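# Set the carton upright on the scale's weighing plate

## Task

Move the carton onto the scale's weighing plate, keeping the face that was on top at the start on top. It must rest on the plate alone, with nothing from the robot propping it up, and the cup must have released it and moved away by the end.

## Robot and tools

Robot: a single arm ending in a suction cup, not a gripper. Every motion command describes the cup point, which is the centre of the cup's rim (36 mm wide) when it touches nothing. The cup opens along the cup point's own +z axis. From roughly 4 cm back from the rim, the tool body and wrist camera stick out up to about 9 cm sideways, so keep that clearance from the scale and the carton.

Frame: all coordinates use the scene frame. Its origin lies on the table surface directly beneath the arm base. +z is up, and +y is to the left when facing along +x. Positions are in metres. Orientations are unit quaternions written w first (qw, qx, qy, qz). The reported cup position gets less accurate as reach grows, and the base may be slightly tilted relative to the table.

A row is 8 numbers: x, y, z, qw, qx, qy, qz, suction. The first seven form an absolute target pose for the cup point in the scene frame, not an offset. The eighth sets suction: any value above 0.01 turns it on, and 0.01 or less turns it off (range -1 to 1). Suction stays as last set. Repeat the desired quaternion in every row, because the reported one drifts. Each control step, the commanded pose is limited to 70 mm and 16 degrees away from the measured pose, and position is favoured over orientation when both cannot be met.

Tools:
- execute_actions {actions, pictures}: actions is an empty list, which just reports the state, or a list holding one item. The item is either {rows, steps}, with 1 to 15 rows and at most 15 steps of 1/30 s each (the last row repeats if rows run short, default 15 steps), or {steps} alone, which is a wait of up to 300 steps counted from the previous result, including your reply time. A call is refused, and nothing is sent, if any target lies more than 0.6 m from the last reported position along any axis of the cup point's frame. pictures (true/false) includes or omits the camera images.
- move {target, speed}: target is one 8-number row as above, an absolute pose. The cup point travels in a straight line toward it over 0.5 to 10 s; a longer path stops after 10 s, short of the goal. speed is in m/s, from 0.002 to 0.5 (default 0.25), and rotation is capped at twice that in rad/s. The suction value is applied at the start. The path ignores obstacles, and the real motion can lag, wander or overshoot the speed, most of all near full reach. The result adds a move: line. done means it settled near the target. off_target, moving, held or fault mean otherwise, and the line also lists limits (paced = the pose was clipped; held = the clearance check blocked some steps, after which the arm may jump faster) and the remaining distance to the target.
- wait {seconds}: 0 to 10 s with no new command.
- zoom_image {camera, region}: camera is cam_low or cam_wrist (both 896x504). region is [x0, y0, x1, y1] in pixels from the top-left, at most 504x504.
- finished_scene {scene}: ends the current scene, which you pass by its number, and grades it. This cannot be undone.

Results: a state line gives end_effector_position and end_effector_quat_wxyz. suction_measured shows vacuum: near 0 means no seal, and 0.83 or more means an airtight seal. part_present switches to 1 at 0.50 and back to 0 below 0.45. A Hand target line shows where the controller is heading. HELD marks steps where the clearance check withheld all or part of your row, and pose unreachable means it changed or blocked the command (a mounting block counts as part of the arm). After an action ends, the arm continues only to the last clipped pose, so compare the result's position with your goal and send the remainder.

Picking: turn suction on and press the rim flat onto a smooth, flat face of the carton, usually its top, so the rim touches all round. Edges, seams or holes under the rim leak air. Under vacuum the cup shortens, so the load sits up to about 12 mm nearer the tool than the cup point implies, and vacuum alone can lift a resting item. Keep the carton the same side up. To release it, lower it until it rests on the plate, switch suction off, then lift more than 15 mm. If the cup seals onto the table, switching suction off frees it.

Avoid: the arm is stiff, so aiming even slightly past a firm contact can cause a fault. Faster approaches hit harder. A torque at a joint's load limit (152 N m for waist, shoulder and elbow; 38 N m for the three wrist joints) or any outside force of 150 N stops the arm for 10 s and cancels the rest of the call. Approach contacts slowly and only a little beyond the surface. Do not knock or drop anything off the table; that fails the task. Loose objects may get a brief push now and then, so check the carton has settled before finishing. Holding a load heats the motors: a MOTOR HOT line is a warning, and an OVER-TEMPERATURE FAULT brakes the arm. Joint ranges (rad): waist ±3.491, shoulder ±3.140, elbow -1.187 to 4.328, forearm roll ±3.316, wrist pitch ±3.140, wrist roll ±3.927. The simulation keeps running while you compose replies. Quick, smooth motions with low effort are preferred.

Each tool is called after "Emit:" by a JSON object that holds its "op" and its "data".

## Session

Emit:
{"op": "execute_actions", "data": {"actions": []}}

Scene clock: 0.00 s of 6600.00 s.
end_effector_position=(+0.5026, -0.0072, +0.3806) suction_measured=0.00 part_present=0 end_effector_quat_wxyz=(-0.006, +0.006, +1.000, +0.007)
Joint positions: [ 0.263  0.128  0.192 -0.002 -1.633 -0.266]
Joint velocities: [ 0.     0.002  0.    -0.     0.001  0.   ]
Hand target: +0.503, -0.007, +0.381; -0.006, +0.006, +1.000, +0.007

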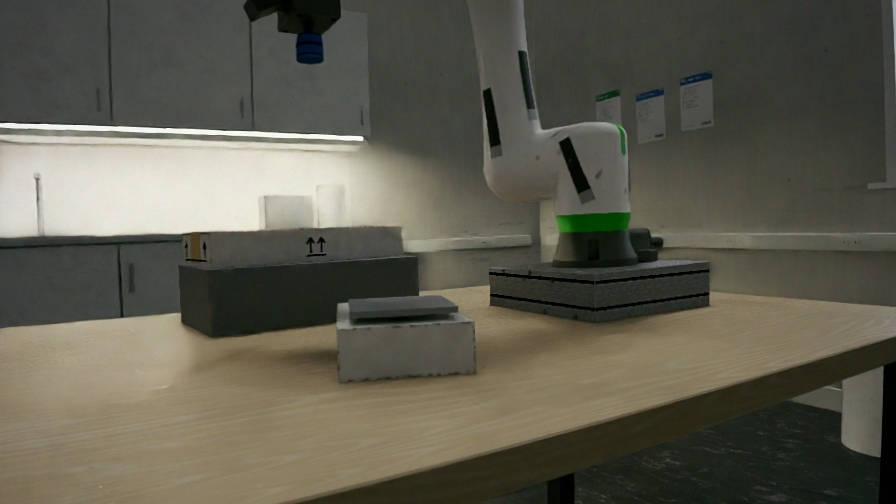

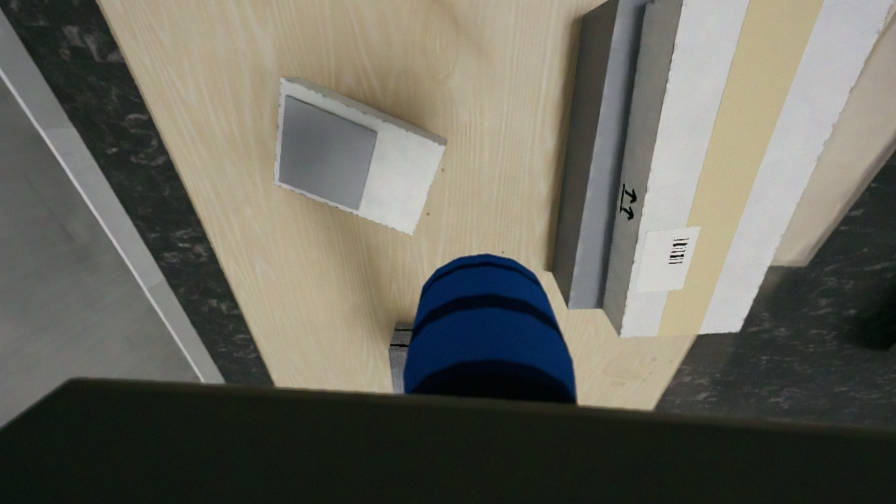

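Emit:
{"op": "move", "data": {"target": [0.55,-0.15,0.38,0,0,1,0,0]}}

Emit:
{"op": "move", "data": {"target": [0.55,-0.15,0.24,0,0,1,0,0]}}

Scene clock: 2.50 s of 6600.00 s.
end_effector_position=(+0.5501, -0.1497, +0.3802) suction_measured=0.00 part_present=0 end_effector_quat_wxyz=(+0.000, -0.000, +1.000, -0.000)
Joint positions: [-0.016  0.292  0.388  0.011 -1.654  0.025]
Joint velocities: [-0.001 -0.001 -0.    -0.    -0.001  0.001]
Hand target: +0.550, -0.150, +0.380; +0.000, -0.000, +1.000, -0.000
Off the commanded pose: 0.000 m, 0 deg.
move: done

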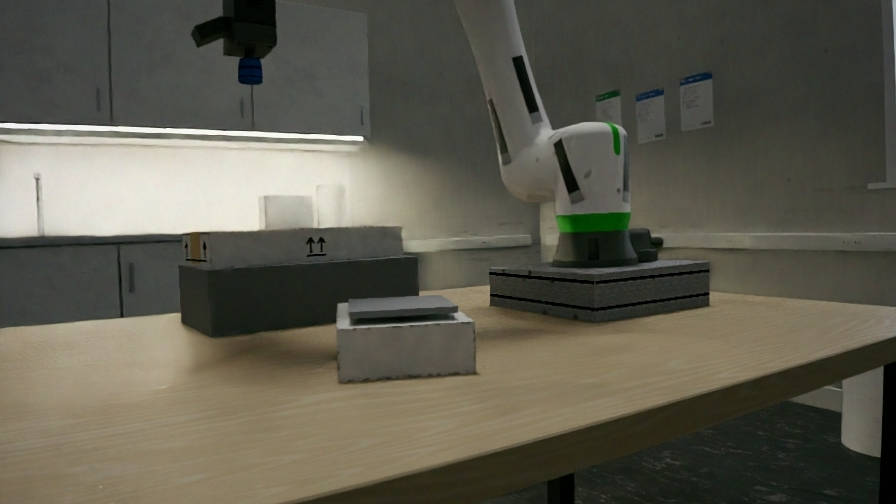

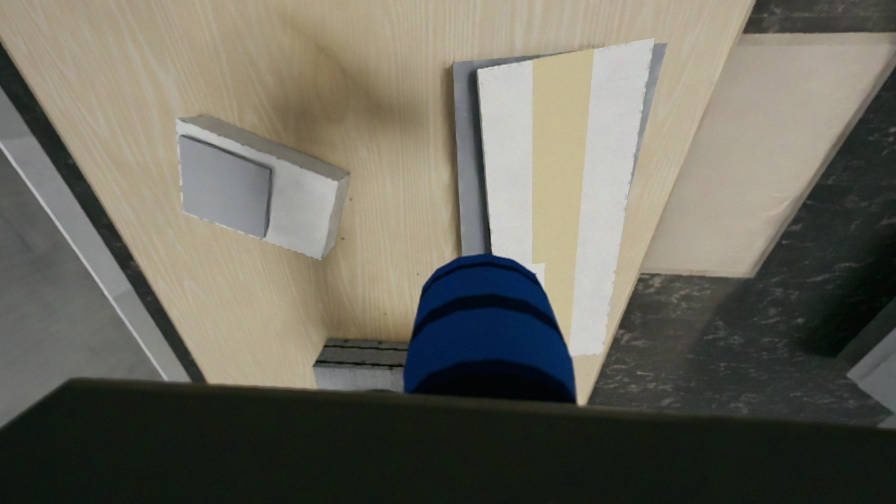

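Scene clock: 3.43 s of 6600.00 s.
end_effector_position=(+0.5503, -0.1501, +0.2401) suction_measured=0.00 part_present=0 end_effector_quat_wxyz=(+0.000, +0.000, +1.000, -0.000)
Joint positions: [-0.019  0.319  0.096  0.011 -1.335  0.024]
Joint velocities: [-0.    -0.    -0.002 -0.     0.001 -0.   ]
Hand target: +0.550, -0.150, +0.240; -0.000, +0.000, +1.000, -0.000
Off the commanded pose: 0.000 m, 0 deg.
move: done

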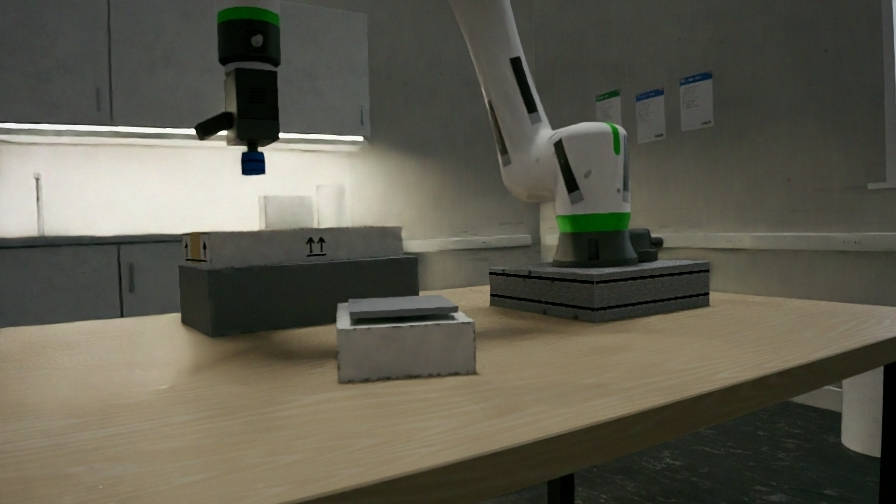

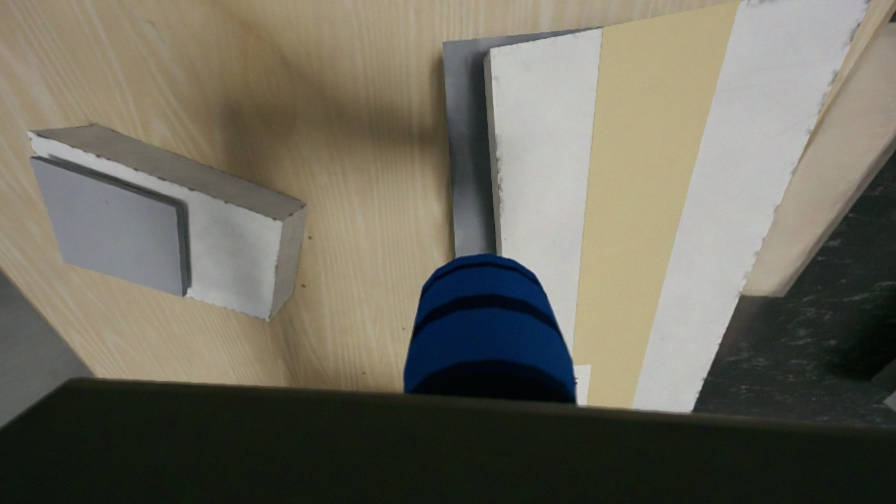

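Emit:
{"op": "move", "data": {"target": [0.46,-0.225,0.19,0,0,1,0,0]}}

Scene clock: 7.03 s of 6600.00 s.
end_effector_position=(+0.4602, -0.2249, +0.1898) suction_measured=0.00 part_present=0 end_effector_quat_wxyz=(+0.000, +0.000, +1.000, -0.000)
Joint positions: [-0.182  0.215 -0.158  0.009 -1.183  0.187]
Joint velocities: [-0.     0.002  0.     0.     0.001  0.   ]
Hand target: +0.460, -0.225, +0.190; +0.000, +0.000, +1.000, -0.000
Off the commanded pose: 0.000 m, 0 deg.
move: done

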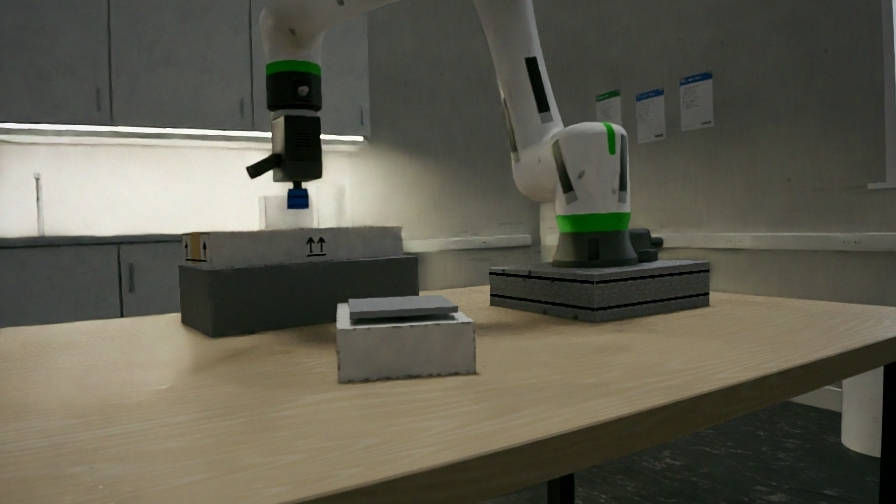

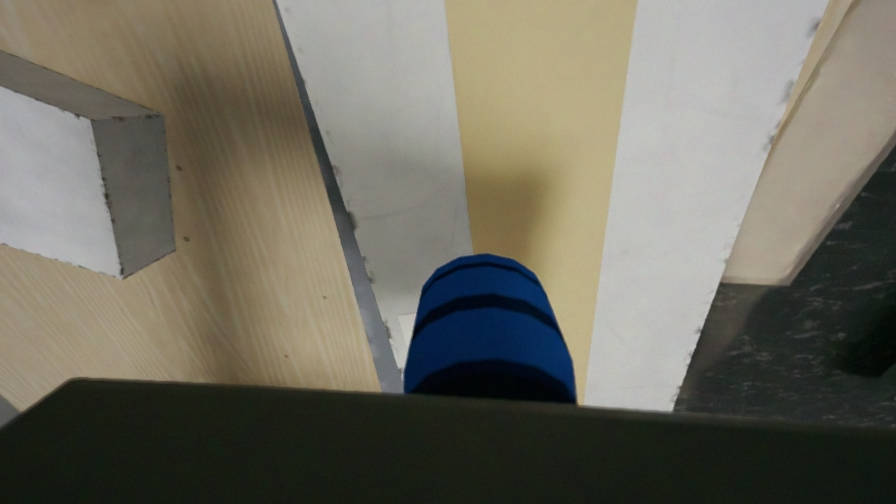

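Emit:
{"op": "move", "data": {"target": [0.45,-0.246,0.165,0,0,1,0,1]}}

Emit:
{"op": "move", "data": {"target": [0.45,-0.246,0.15,0,0,1,0,1], "speed": 0.02}}

Scene clock: 9.47 s of 6600.00 s.
end_effector_position=(+0.4501, -0.2460, +0.1650) suction_measured=0.00 part_present=0 end_effector_quat_wxyz=(+0.000, +0.000, +1.000, -0.000)
Joint positions: [-0.229  0.242 -0.187  0.009 -1.127  0.234]
Joint velocities: [-0.    -0.001 -0.001 -0.     0.    -0.001]
Hand target: +0.450, -0.246, +0.165; +0.000, +0.000, +1.000, -0.000
Off the commanded pose: 0.000 m, 0 deg.
move: done

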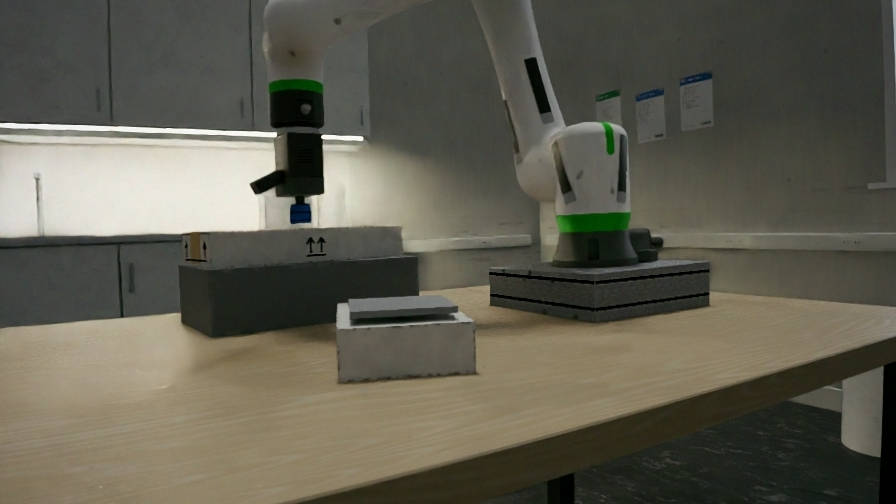

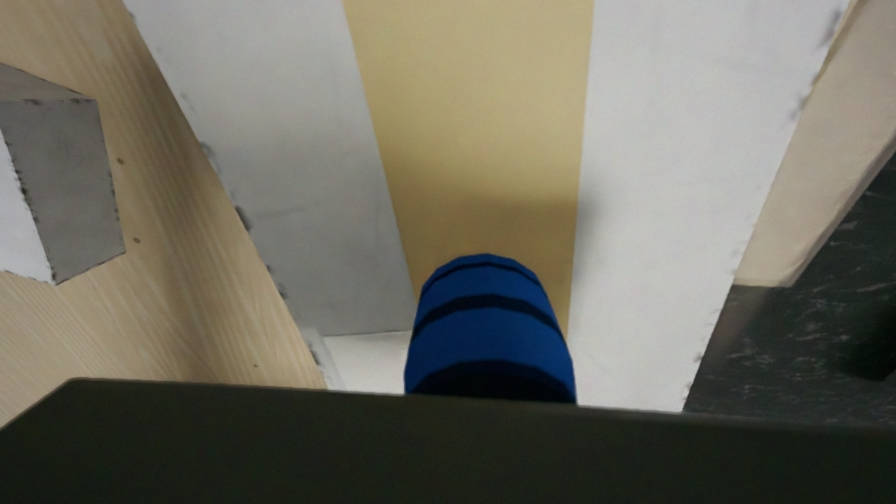

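Scene clock: 10.43 s of 6600.00 s.
end_effector_position=(+0.4500, -0.2460, +0.1500) suction_measured=0.94 part_present=1 end_effector_quat_wxyz=(-0.000, +0.000, +1.000, -0.000)
Joint positions: [-0.23   0.258 -0.205  0.009 -1.093  0.234]
Joint velocities: [-0.     0.     0.001  0.001  0.002 -0.   ]
Hand target: +0.450, -0.246, +0.150; -0.000, +0.000, +1.000, -0.000
Off the commanded pose: 0.000 m, 0 deg.
move: done

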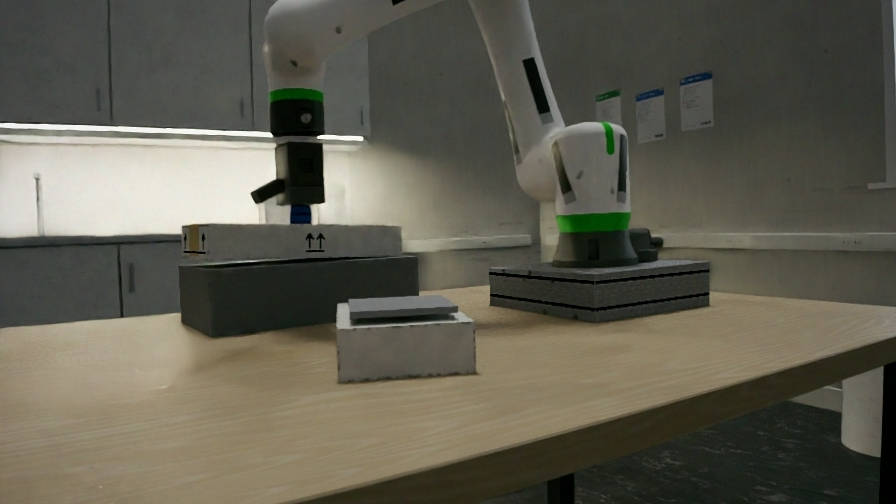

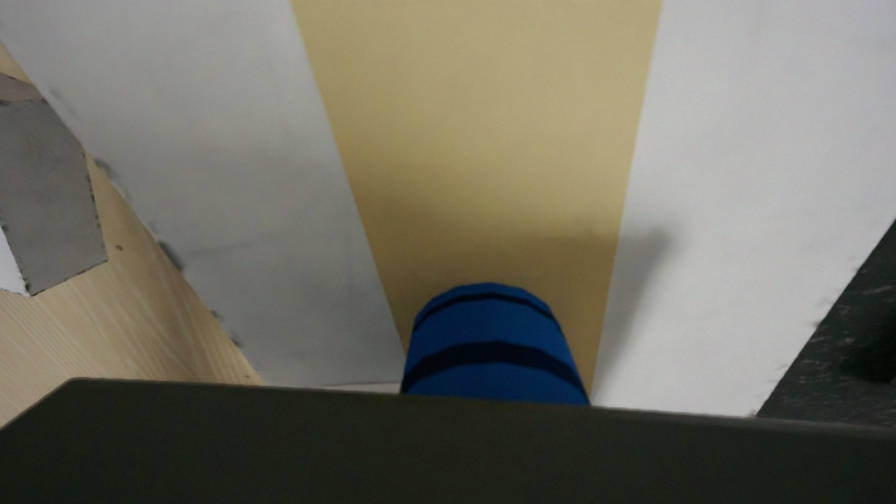

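Looks heavier toward -x; lift to check.

Emit:
{"op": "move", "data": {"target": [0.45,-0.246,0.18,0,0,1,0,1], "speed": 0.04}}

Scene clock: 12.43 s of 6600.00 s.
end_effector_position=(+0.4500, -0.2460, +0.1800) suction_measured=0.94 part_present=1 end_effector_quat_wxyz=(+0.000, -0.000, +1.000, +0.000)
Joint positions: [-0.229  0.226 -0.169  0.008 -1.162  0.234]
Joint velocities: [ 0.    -0.001  0.001  0.    -0.001 -0.   ]
Hand target: +0.450, -0.246, +0.180; +0.000, -0.000, +1.000, +0.000
Off the commanded pose: 0.000 m, 0 deg.
move: done

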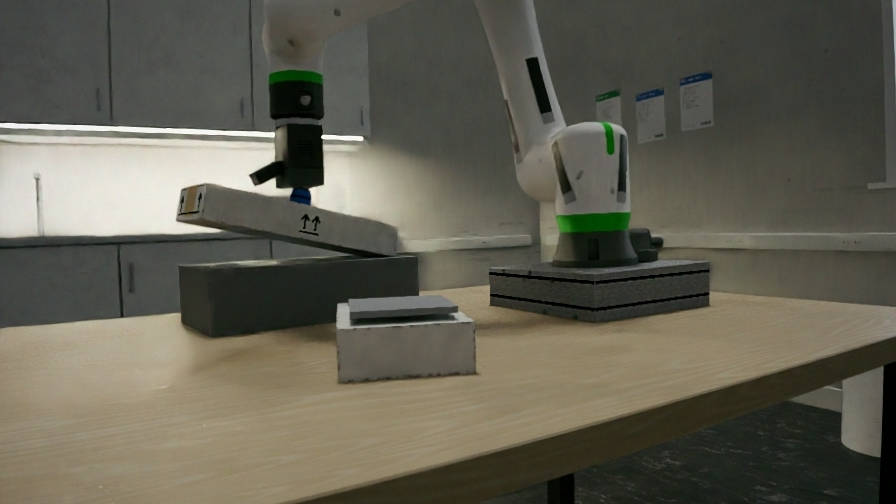

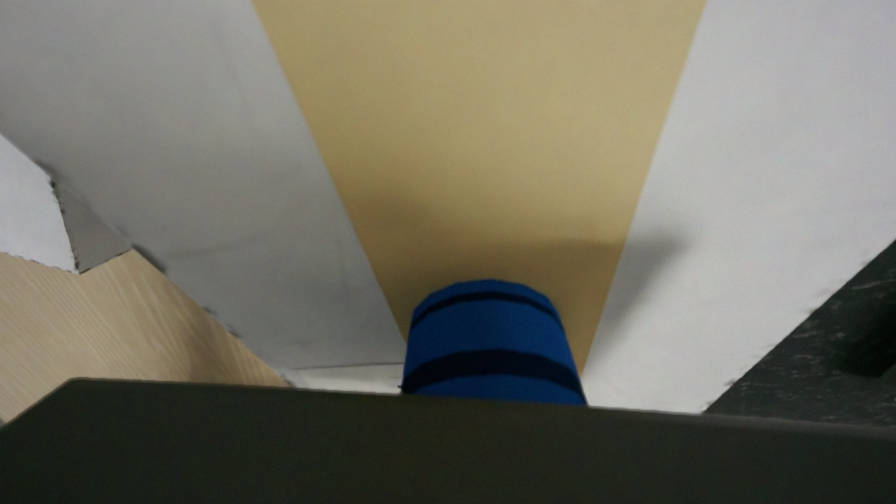

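Emit:
{"op": "move", "data": {"target": [0.45,-0.246,0.144,0,0,1,0,1], "speed": 0.04}}

Emit:
{"op": "execute_actions", "data": {"actions": [{"rows":[[0.45,-0.246,0.144,0,0,1,0,0]]}], "pictures": false}}

Emit:
{"op": "move", "data": {"target": [0.45,-0.246,0.17,0,0,1,0,0]}}

Emit:
{"op": "move", "data": {"target": [0.37,-0.257,0.165,0,0,1,0,0]}}

Emit:
{"op": "move", "data": {"target": [0.37,-0.257,0.15,0,0,1,0,1], "speed": 0.02}}

Emit:
{"op": "move", "data": {"target": [0.37,-0.257,0.17,0,0,1,0,1], "speed": 0.04}}

Scene clock: 17.13 s of 6600.00 s.
end_effector_position=(+0.4500, -0.2461, +0.1440) suction_measured=0.94 part_present=1 end_effector_quat_wxyz=(-0.000, +0.000, +1.000, -0.000)
Joint positions: [-0.23   0.265 -0.212  0.009 -1.08   0.234]
Joint velocities: [-0.     0.001 -0.001  0.    -0.001 -0.001]
Hand target: +0.450, -0.246, +0.144; -0.000, +0.000, +1.000, -0.000
Off the commanded pose: 0.000 m, 0 deg.
After step 90, 0.53 s passed at rest.
move: done

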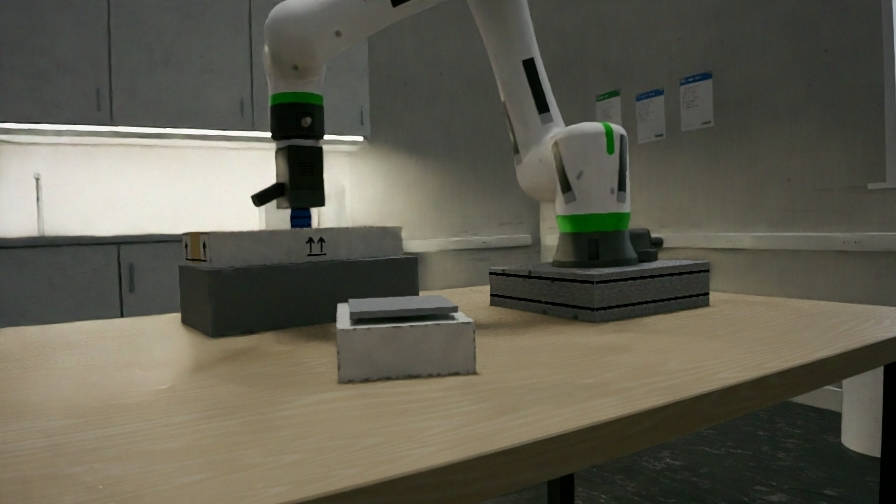

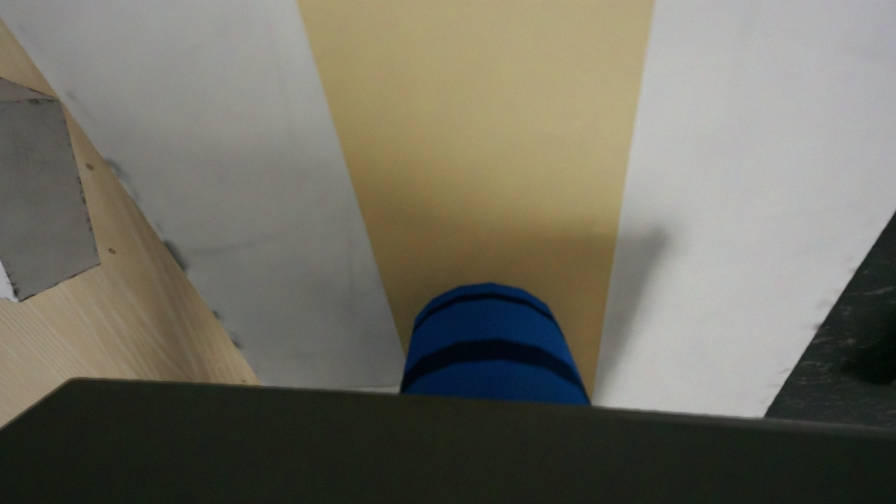

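Scene clock: 17.63 s of 6600.00 s.
end_effector_position=(+0.4500, -0.2460, +0.1440) suction_measured=0.00 part_present=0 end_effector_quat_wxyz=(+0.000, +0.000, +1.000, -0.000)
Joint positions: [-0.23   0.265 -0.212  0.009 -1.079  0.234]
Joint velocities: [-0.     0.001 -0.     0.     0.     0.   ]
Hand target: +0.450, -0.246, +0.144; -0.000, -0.000, +1.000, +0.000
Off the commanded pose: 0.000 m, 0 deg.
Steps of this call (steps 1 to 15: all 15 steps of this action). Readings (end_effector_position | what the end effector reports):
1: (+0.4501, -0.2461, +0.1440) | suction_measured=0.50 part_present=1
2: (+0.4501, -0.2461, +0.1440) | suction_measured=0.09 part_present=0
4: (+0.4501, -0.2461, +0.1440) | suction_measured=0.00 part_present=0
8: (+0.4501, -0.2461, +0.1440) | suction_measured=0.00 part_present=0
15: the state above

Scene clock: 18.57 s of 6600.00 s.
end_effector_position=(+0.4499, -0.2460, +0.1700) suction_measured=0.00 part_present=0 end_effector_quat_wxyz=(-0.000, -0.000, +1.000, +0.000)
Joint positions: [-0.23   0.236 -0.181  0.008 -1.139  0.234]
Joint velocities: [ 0.    -0.002 -0.     0.001 -0.     0.   ]
Hand target: +0.450, -0.246, +0.170; +0.000, -0.000, +1.000, +0.000
Off the commanded pose: 0.000 m, 0 deg.
move: done

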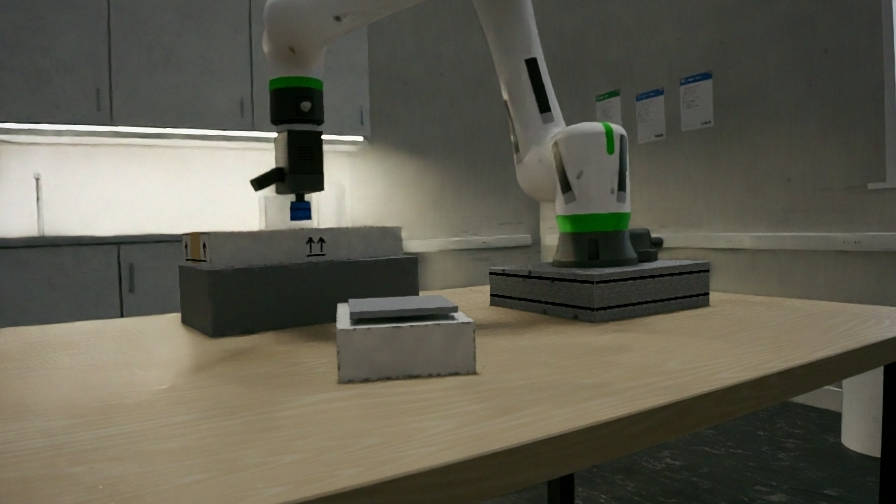

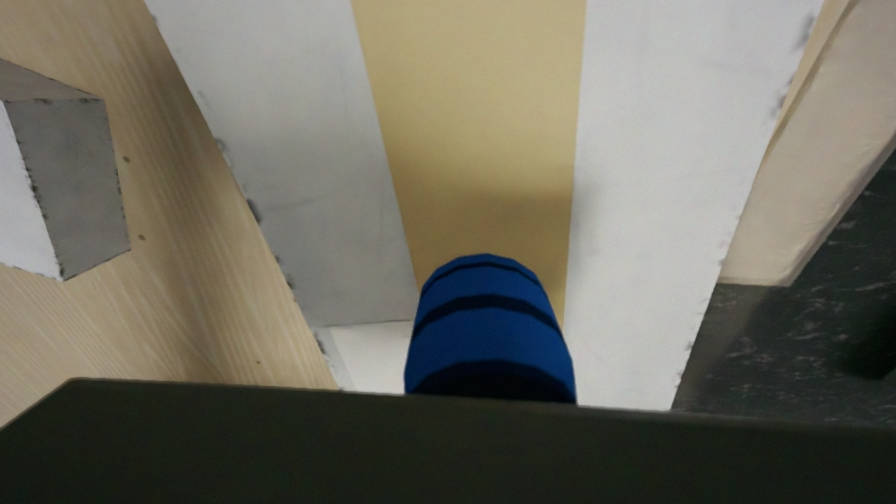

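Scene clock: 19.33 s of 6600.00 s.
end_effector_position=(+0.3701, -0.2570, +0.1648) suction_measured=0.00 part_present=0 end_effector_quat_wxyz=(+0.000, +0.000, +1.000, -0.000)
Joint positions: [-0.3    0.094 -0.364  0.008 -1.098  0.304]
Joint velocities: [-0.    -0.001 -0.    -0.001 -0.002  0.   ]
Hand target: +0.370, -0.257, +0.165; +0.000, +0.000, +1.000, -0.000
Off the commanded pose: 0.000 m, 0 deg.
move: done

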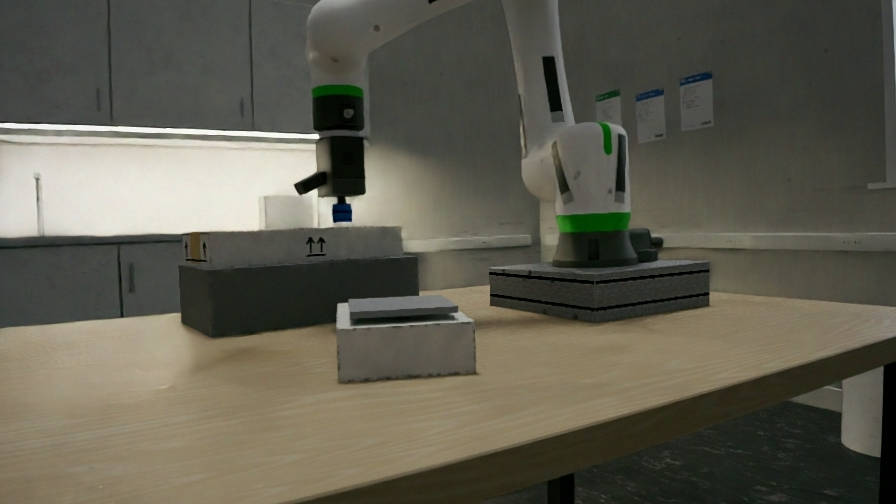

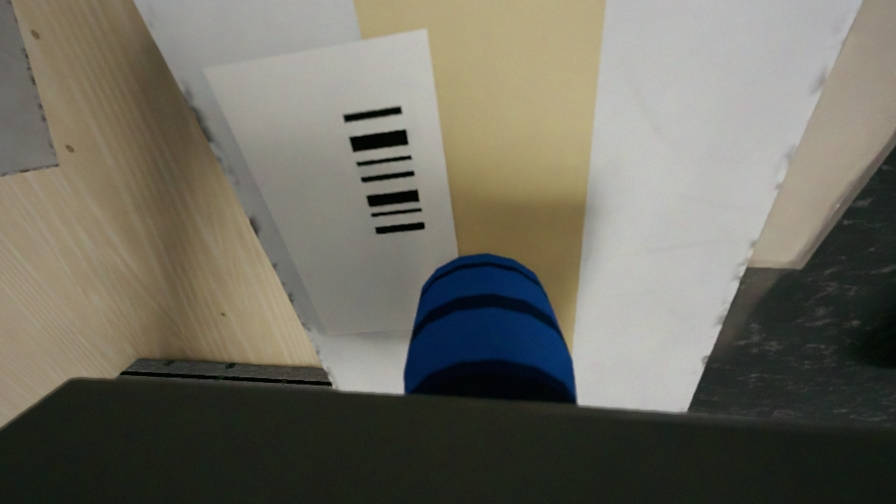

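Scene clock: 20.30 s of 6600.00 s.
end_effector_position=(+0.3700, -0.2570, +0.1499) suction_measured=0.93 part_present=1 end_effector_quat_wxyz=(-0.000, +0.000, +1.000, +0.000)
Joint positions: [-0.3    0.112 -0.382  0.008 -1.062  0.305]
Joint velocities: [0.    0.    0.    0.001 0.002 0.   ]
Hand target: +0.370, -0.257, +0.150; -0.000, +0.000, +1.000, -0.000
Off the commanded pose: 0.000 m, 0 deg.
move: done

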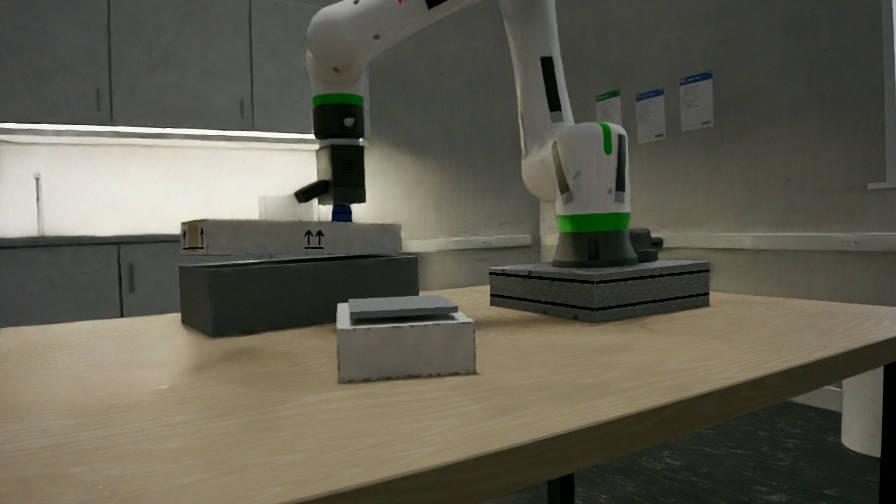

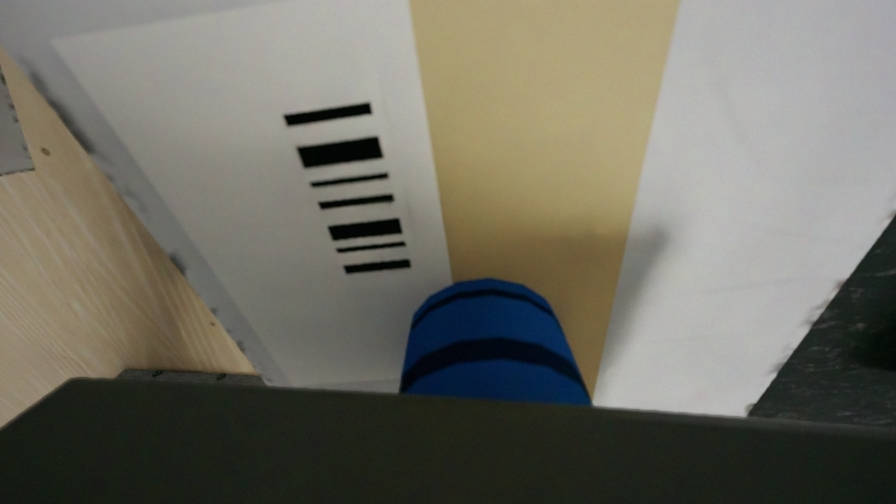

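Scene clock: 21.07 s of 6600.00 s.
end_effector_position=(+0.3700, -0.2570, +0.1700) suction_measured=0.94 part_present=1 end_effector_quat_wxyz=(+0.000, -0.000, +1.000, +0.000)
Joint positions: [-0.3    0.088 -0.357  0.007 -1.111  0.305]
Joint velocities: [ 0.     0.002 -0.001  0.     0.001 -0.   ]
Hand target: +0.370, -0.257, +0.170; +0.000, -0.000, +1.000, +0.000
Off the commanded pose: 0.000 m, 0 deg.
move: done

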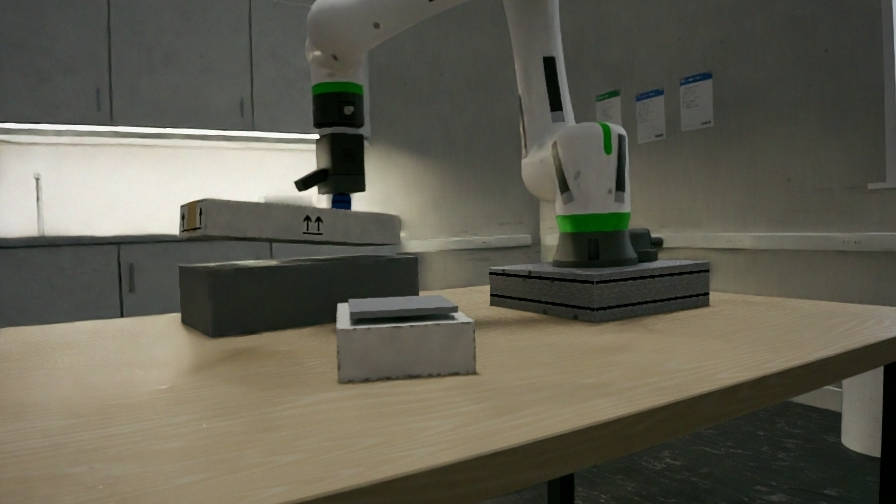

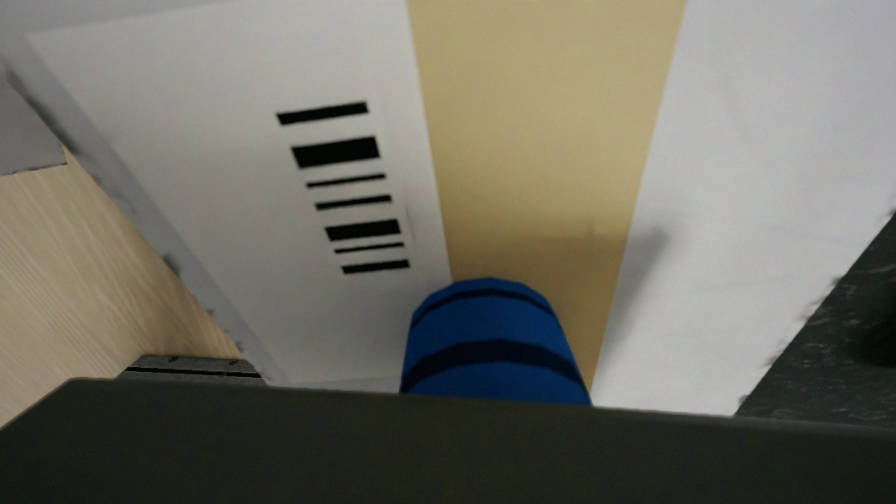

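Emit:
{"op": "move", "data": {"target": [0.48,0.06,0.19,0,0,1,0,1], "speed": 0.12}}

Emit:
{"op": "move", "data": {"target": [0.52,0.16,0.14,0,0,1,0,1], "speed": 0.08}}

Scene clock: 26.30 s of 6600.00 s.
end_effector_position=(+0.4797, +0.0595, +0.1901) suction_measured=0.94 part_present=1 end_effector_quat_wxyz=(-0.001, -0.000, +1.000, +0.001)
Joint positions: [ 0.416  0.155 -0.237  0.014 -1.173 -0.413]
Joint velocities: [-0.001 -0.    -0.     0.001 -0.001 -0.   ]
Hand target: +0.480, +0.060, +0.190; -0.001, -0.000, +1.000, +0.001
Off the commanded pose: 0.001 m, 0 deg.
move: done

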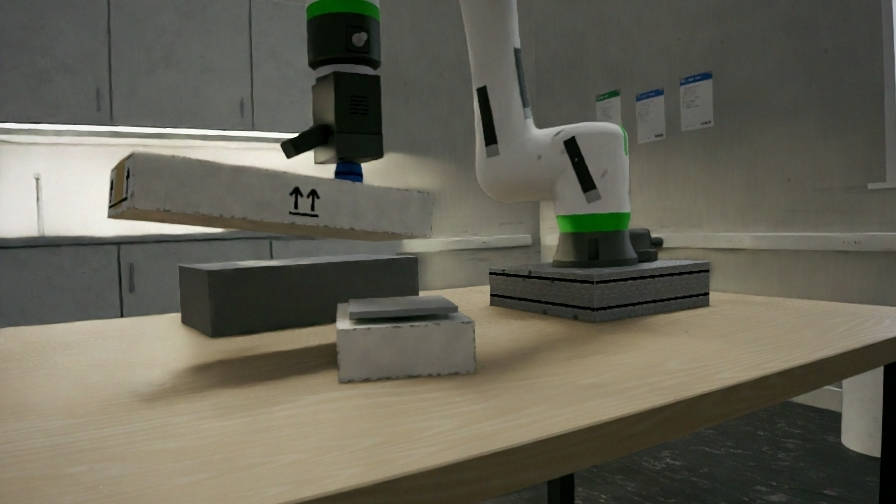

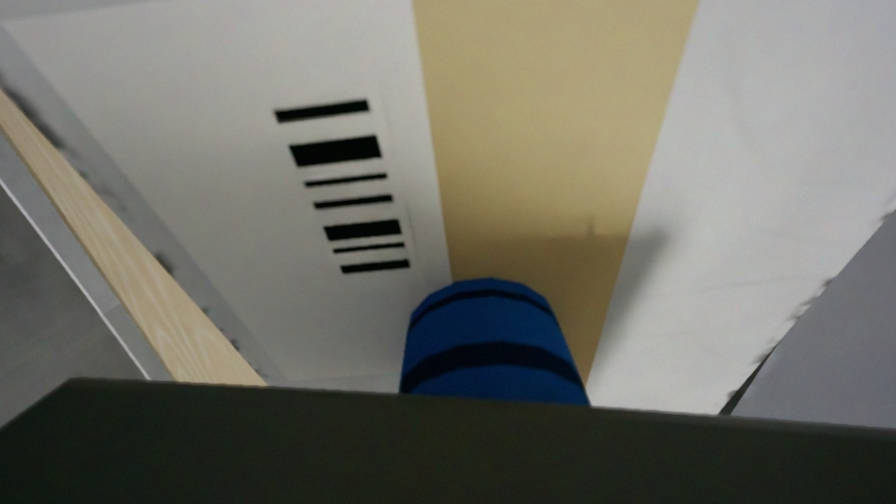

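Scene clock: 28.07 s of 6600.00 s.
end_effector_position=(+0.5201, +0.1599, +0.1402) suction_measured=0.94 part_present=1 end_effector_quat_wxyz=(-0.000, +0.000, +1.000, -0.000)
Joint positions: [ 0.559  0.351 -0.119  0.017 -1.096 -0.558]
Joint velocities: [-0.    -0.    -0.001  0.     0.001 -0.   ]
Hand target: +0.520, +0.160, +0.140; -0.000, +0.000, +1.000, -0.000
Off the commanded pose: 0.000 m, 0 deg.
move: done

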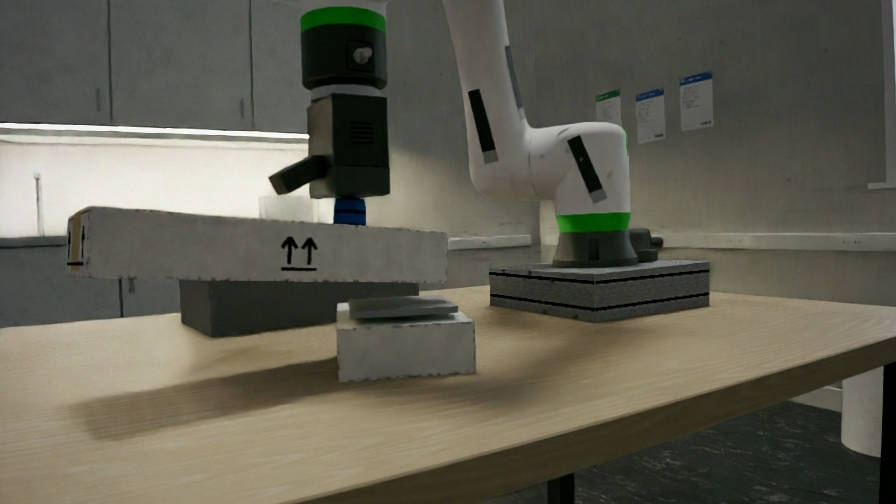

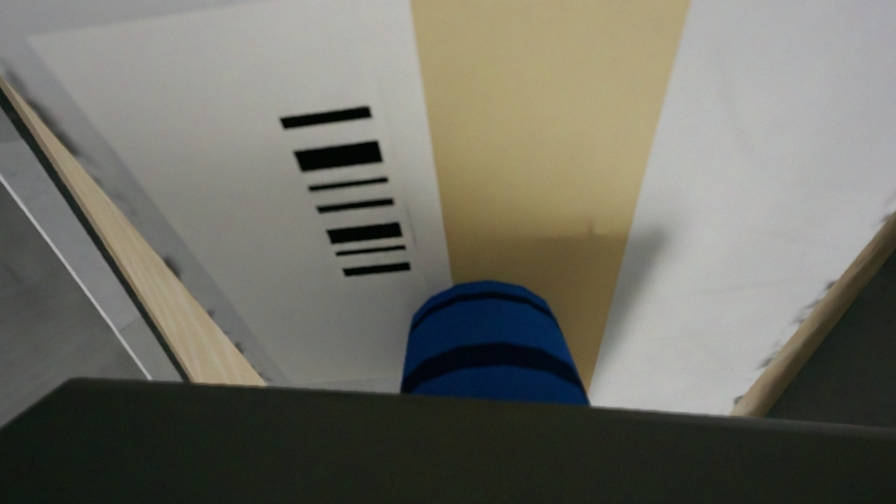

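Need cup ~35 px right.

Emit:
{"op": "move", "data": {"target": [0.495,0.185,0.135,0,0,1,0,1], "speed": 0.06}}

Emit:
{"op": "move", "data": {"target": [0.495,0.185,0.118,0,0,1,0,1], "speed": 0.02}}

Scene clock: 30.77 s of 6600.00 s.
end_effector_position=(+0.4950, +0.1849, +0.1350) suction_measured=0.94 part_present=1 end_effector_quat_wxyz=(-0.000, +0.000, +1.000, -0.000)
Joint positions: [ 0.626  0.323 -0.173  0.018 -1.071 -0.626]
Joint velocities: [ 0.    -0.    -0.001 -0.     0.001 -0.   ]
Hand target: +0.495, +0.185, +0.135; -0.000, +0.000, +1.000, -0.000
Off the commanded pose: 0.000 m, 0 deg.
move: done

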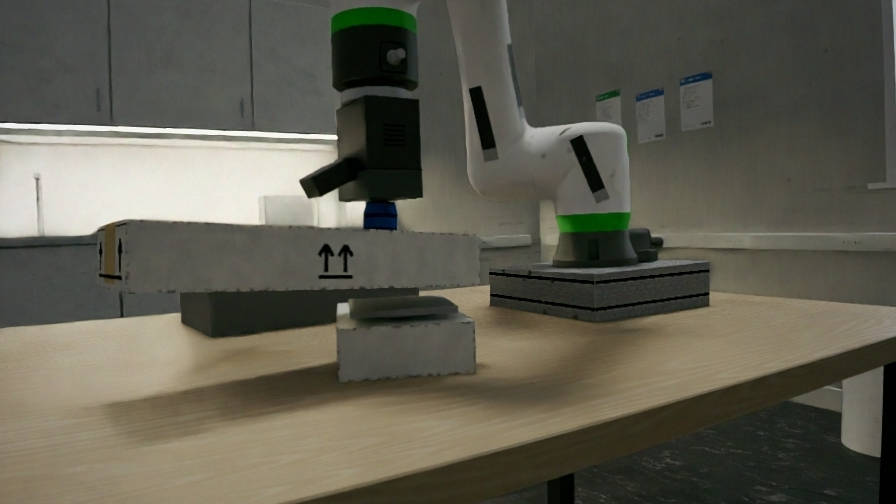

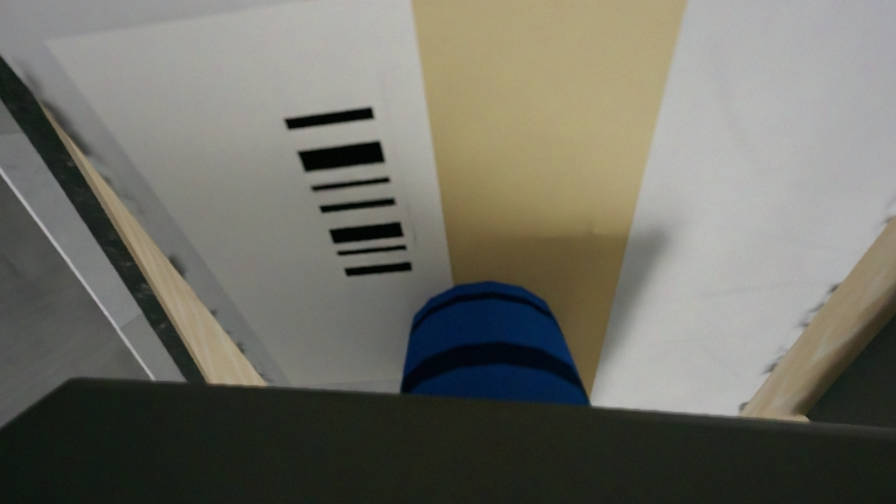

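Scene clock: 31.83 s of 6600.00 s.
end_effector_position=(+0.4950, +0.1850, +0.1180) suction_measured=0.94 part_present=1 end_effector_quat_wxyz=(-0.000, +0.000, +1.000, -0.000)
Joint positions: [ 0.625  0.344 -0.19   0.018 -1.033 -0.626]
Joint velocities: [-0.    -0.001 -0.    -0.     0.001  0.   ]
Hand target: +0.495, +0.185, +0.118; +0.000, +0.000, +1.000, -0.000
Off the commanded pose: 0.000 m, 0 deg.
move: done

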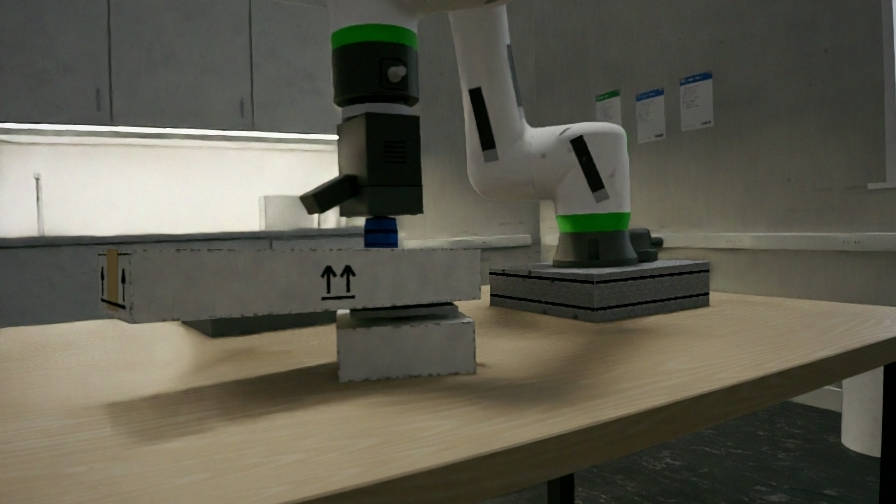

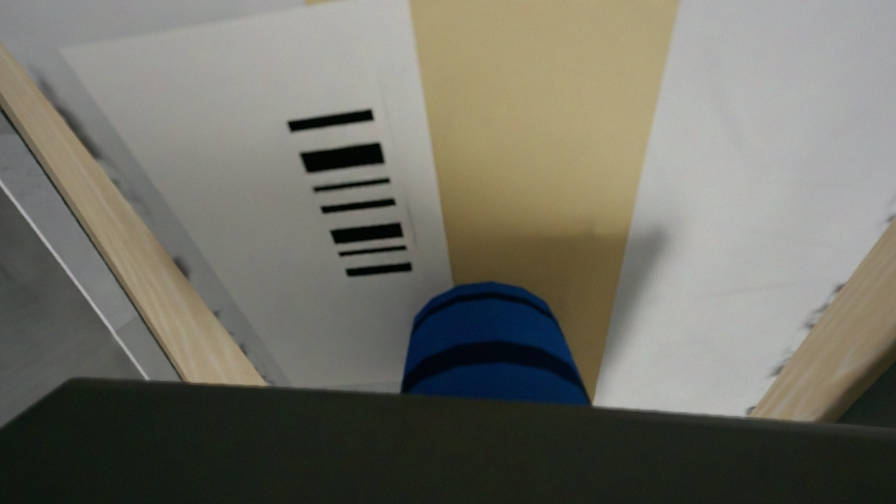

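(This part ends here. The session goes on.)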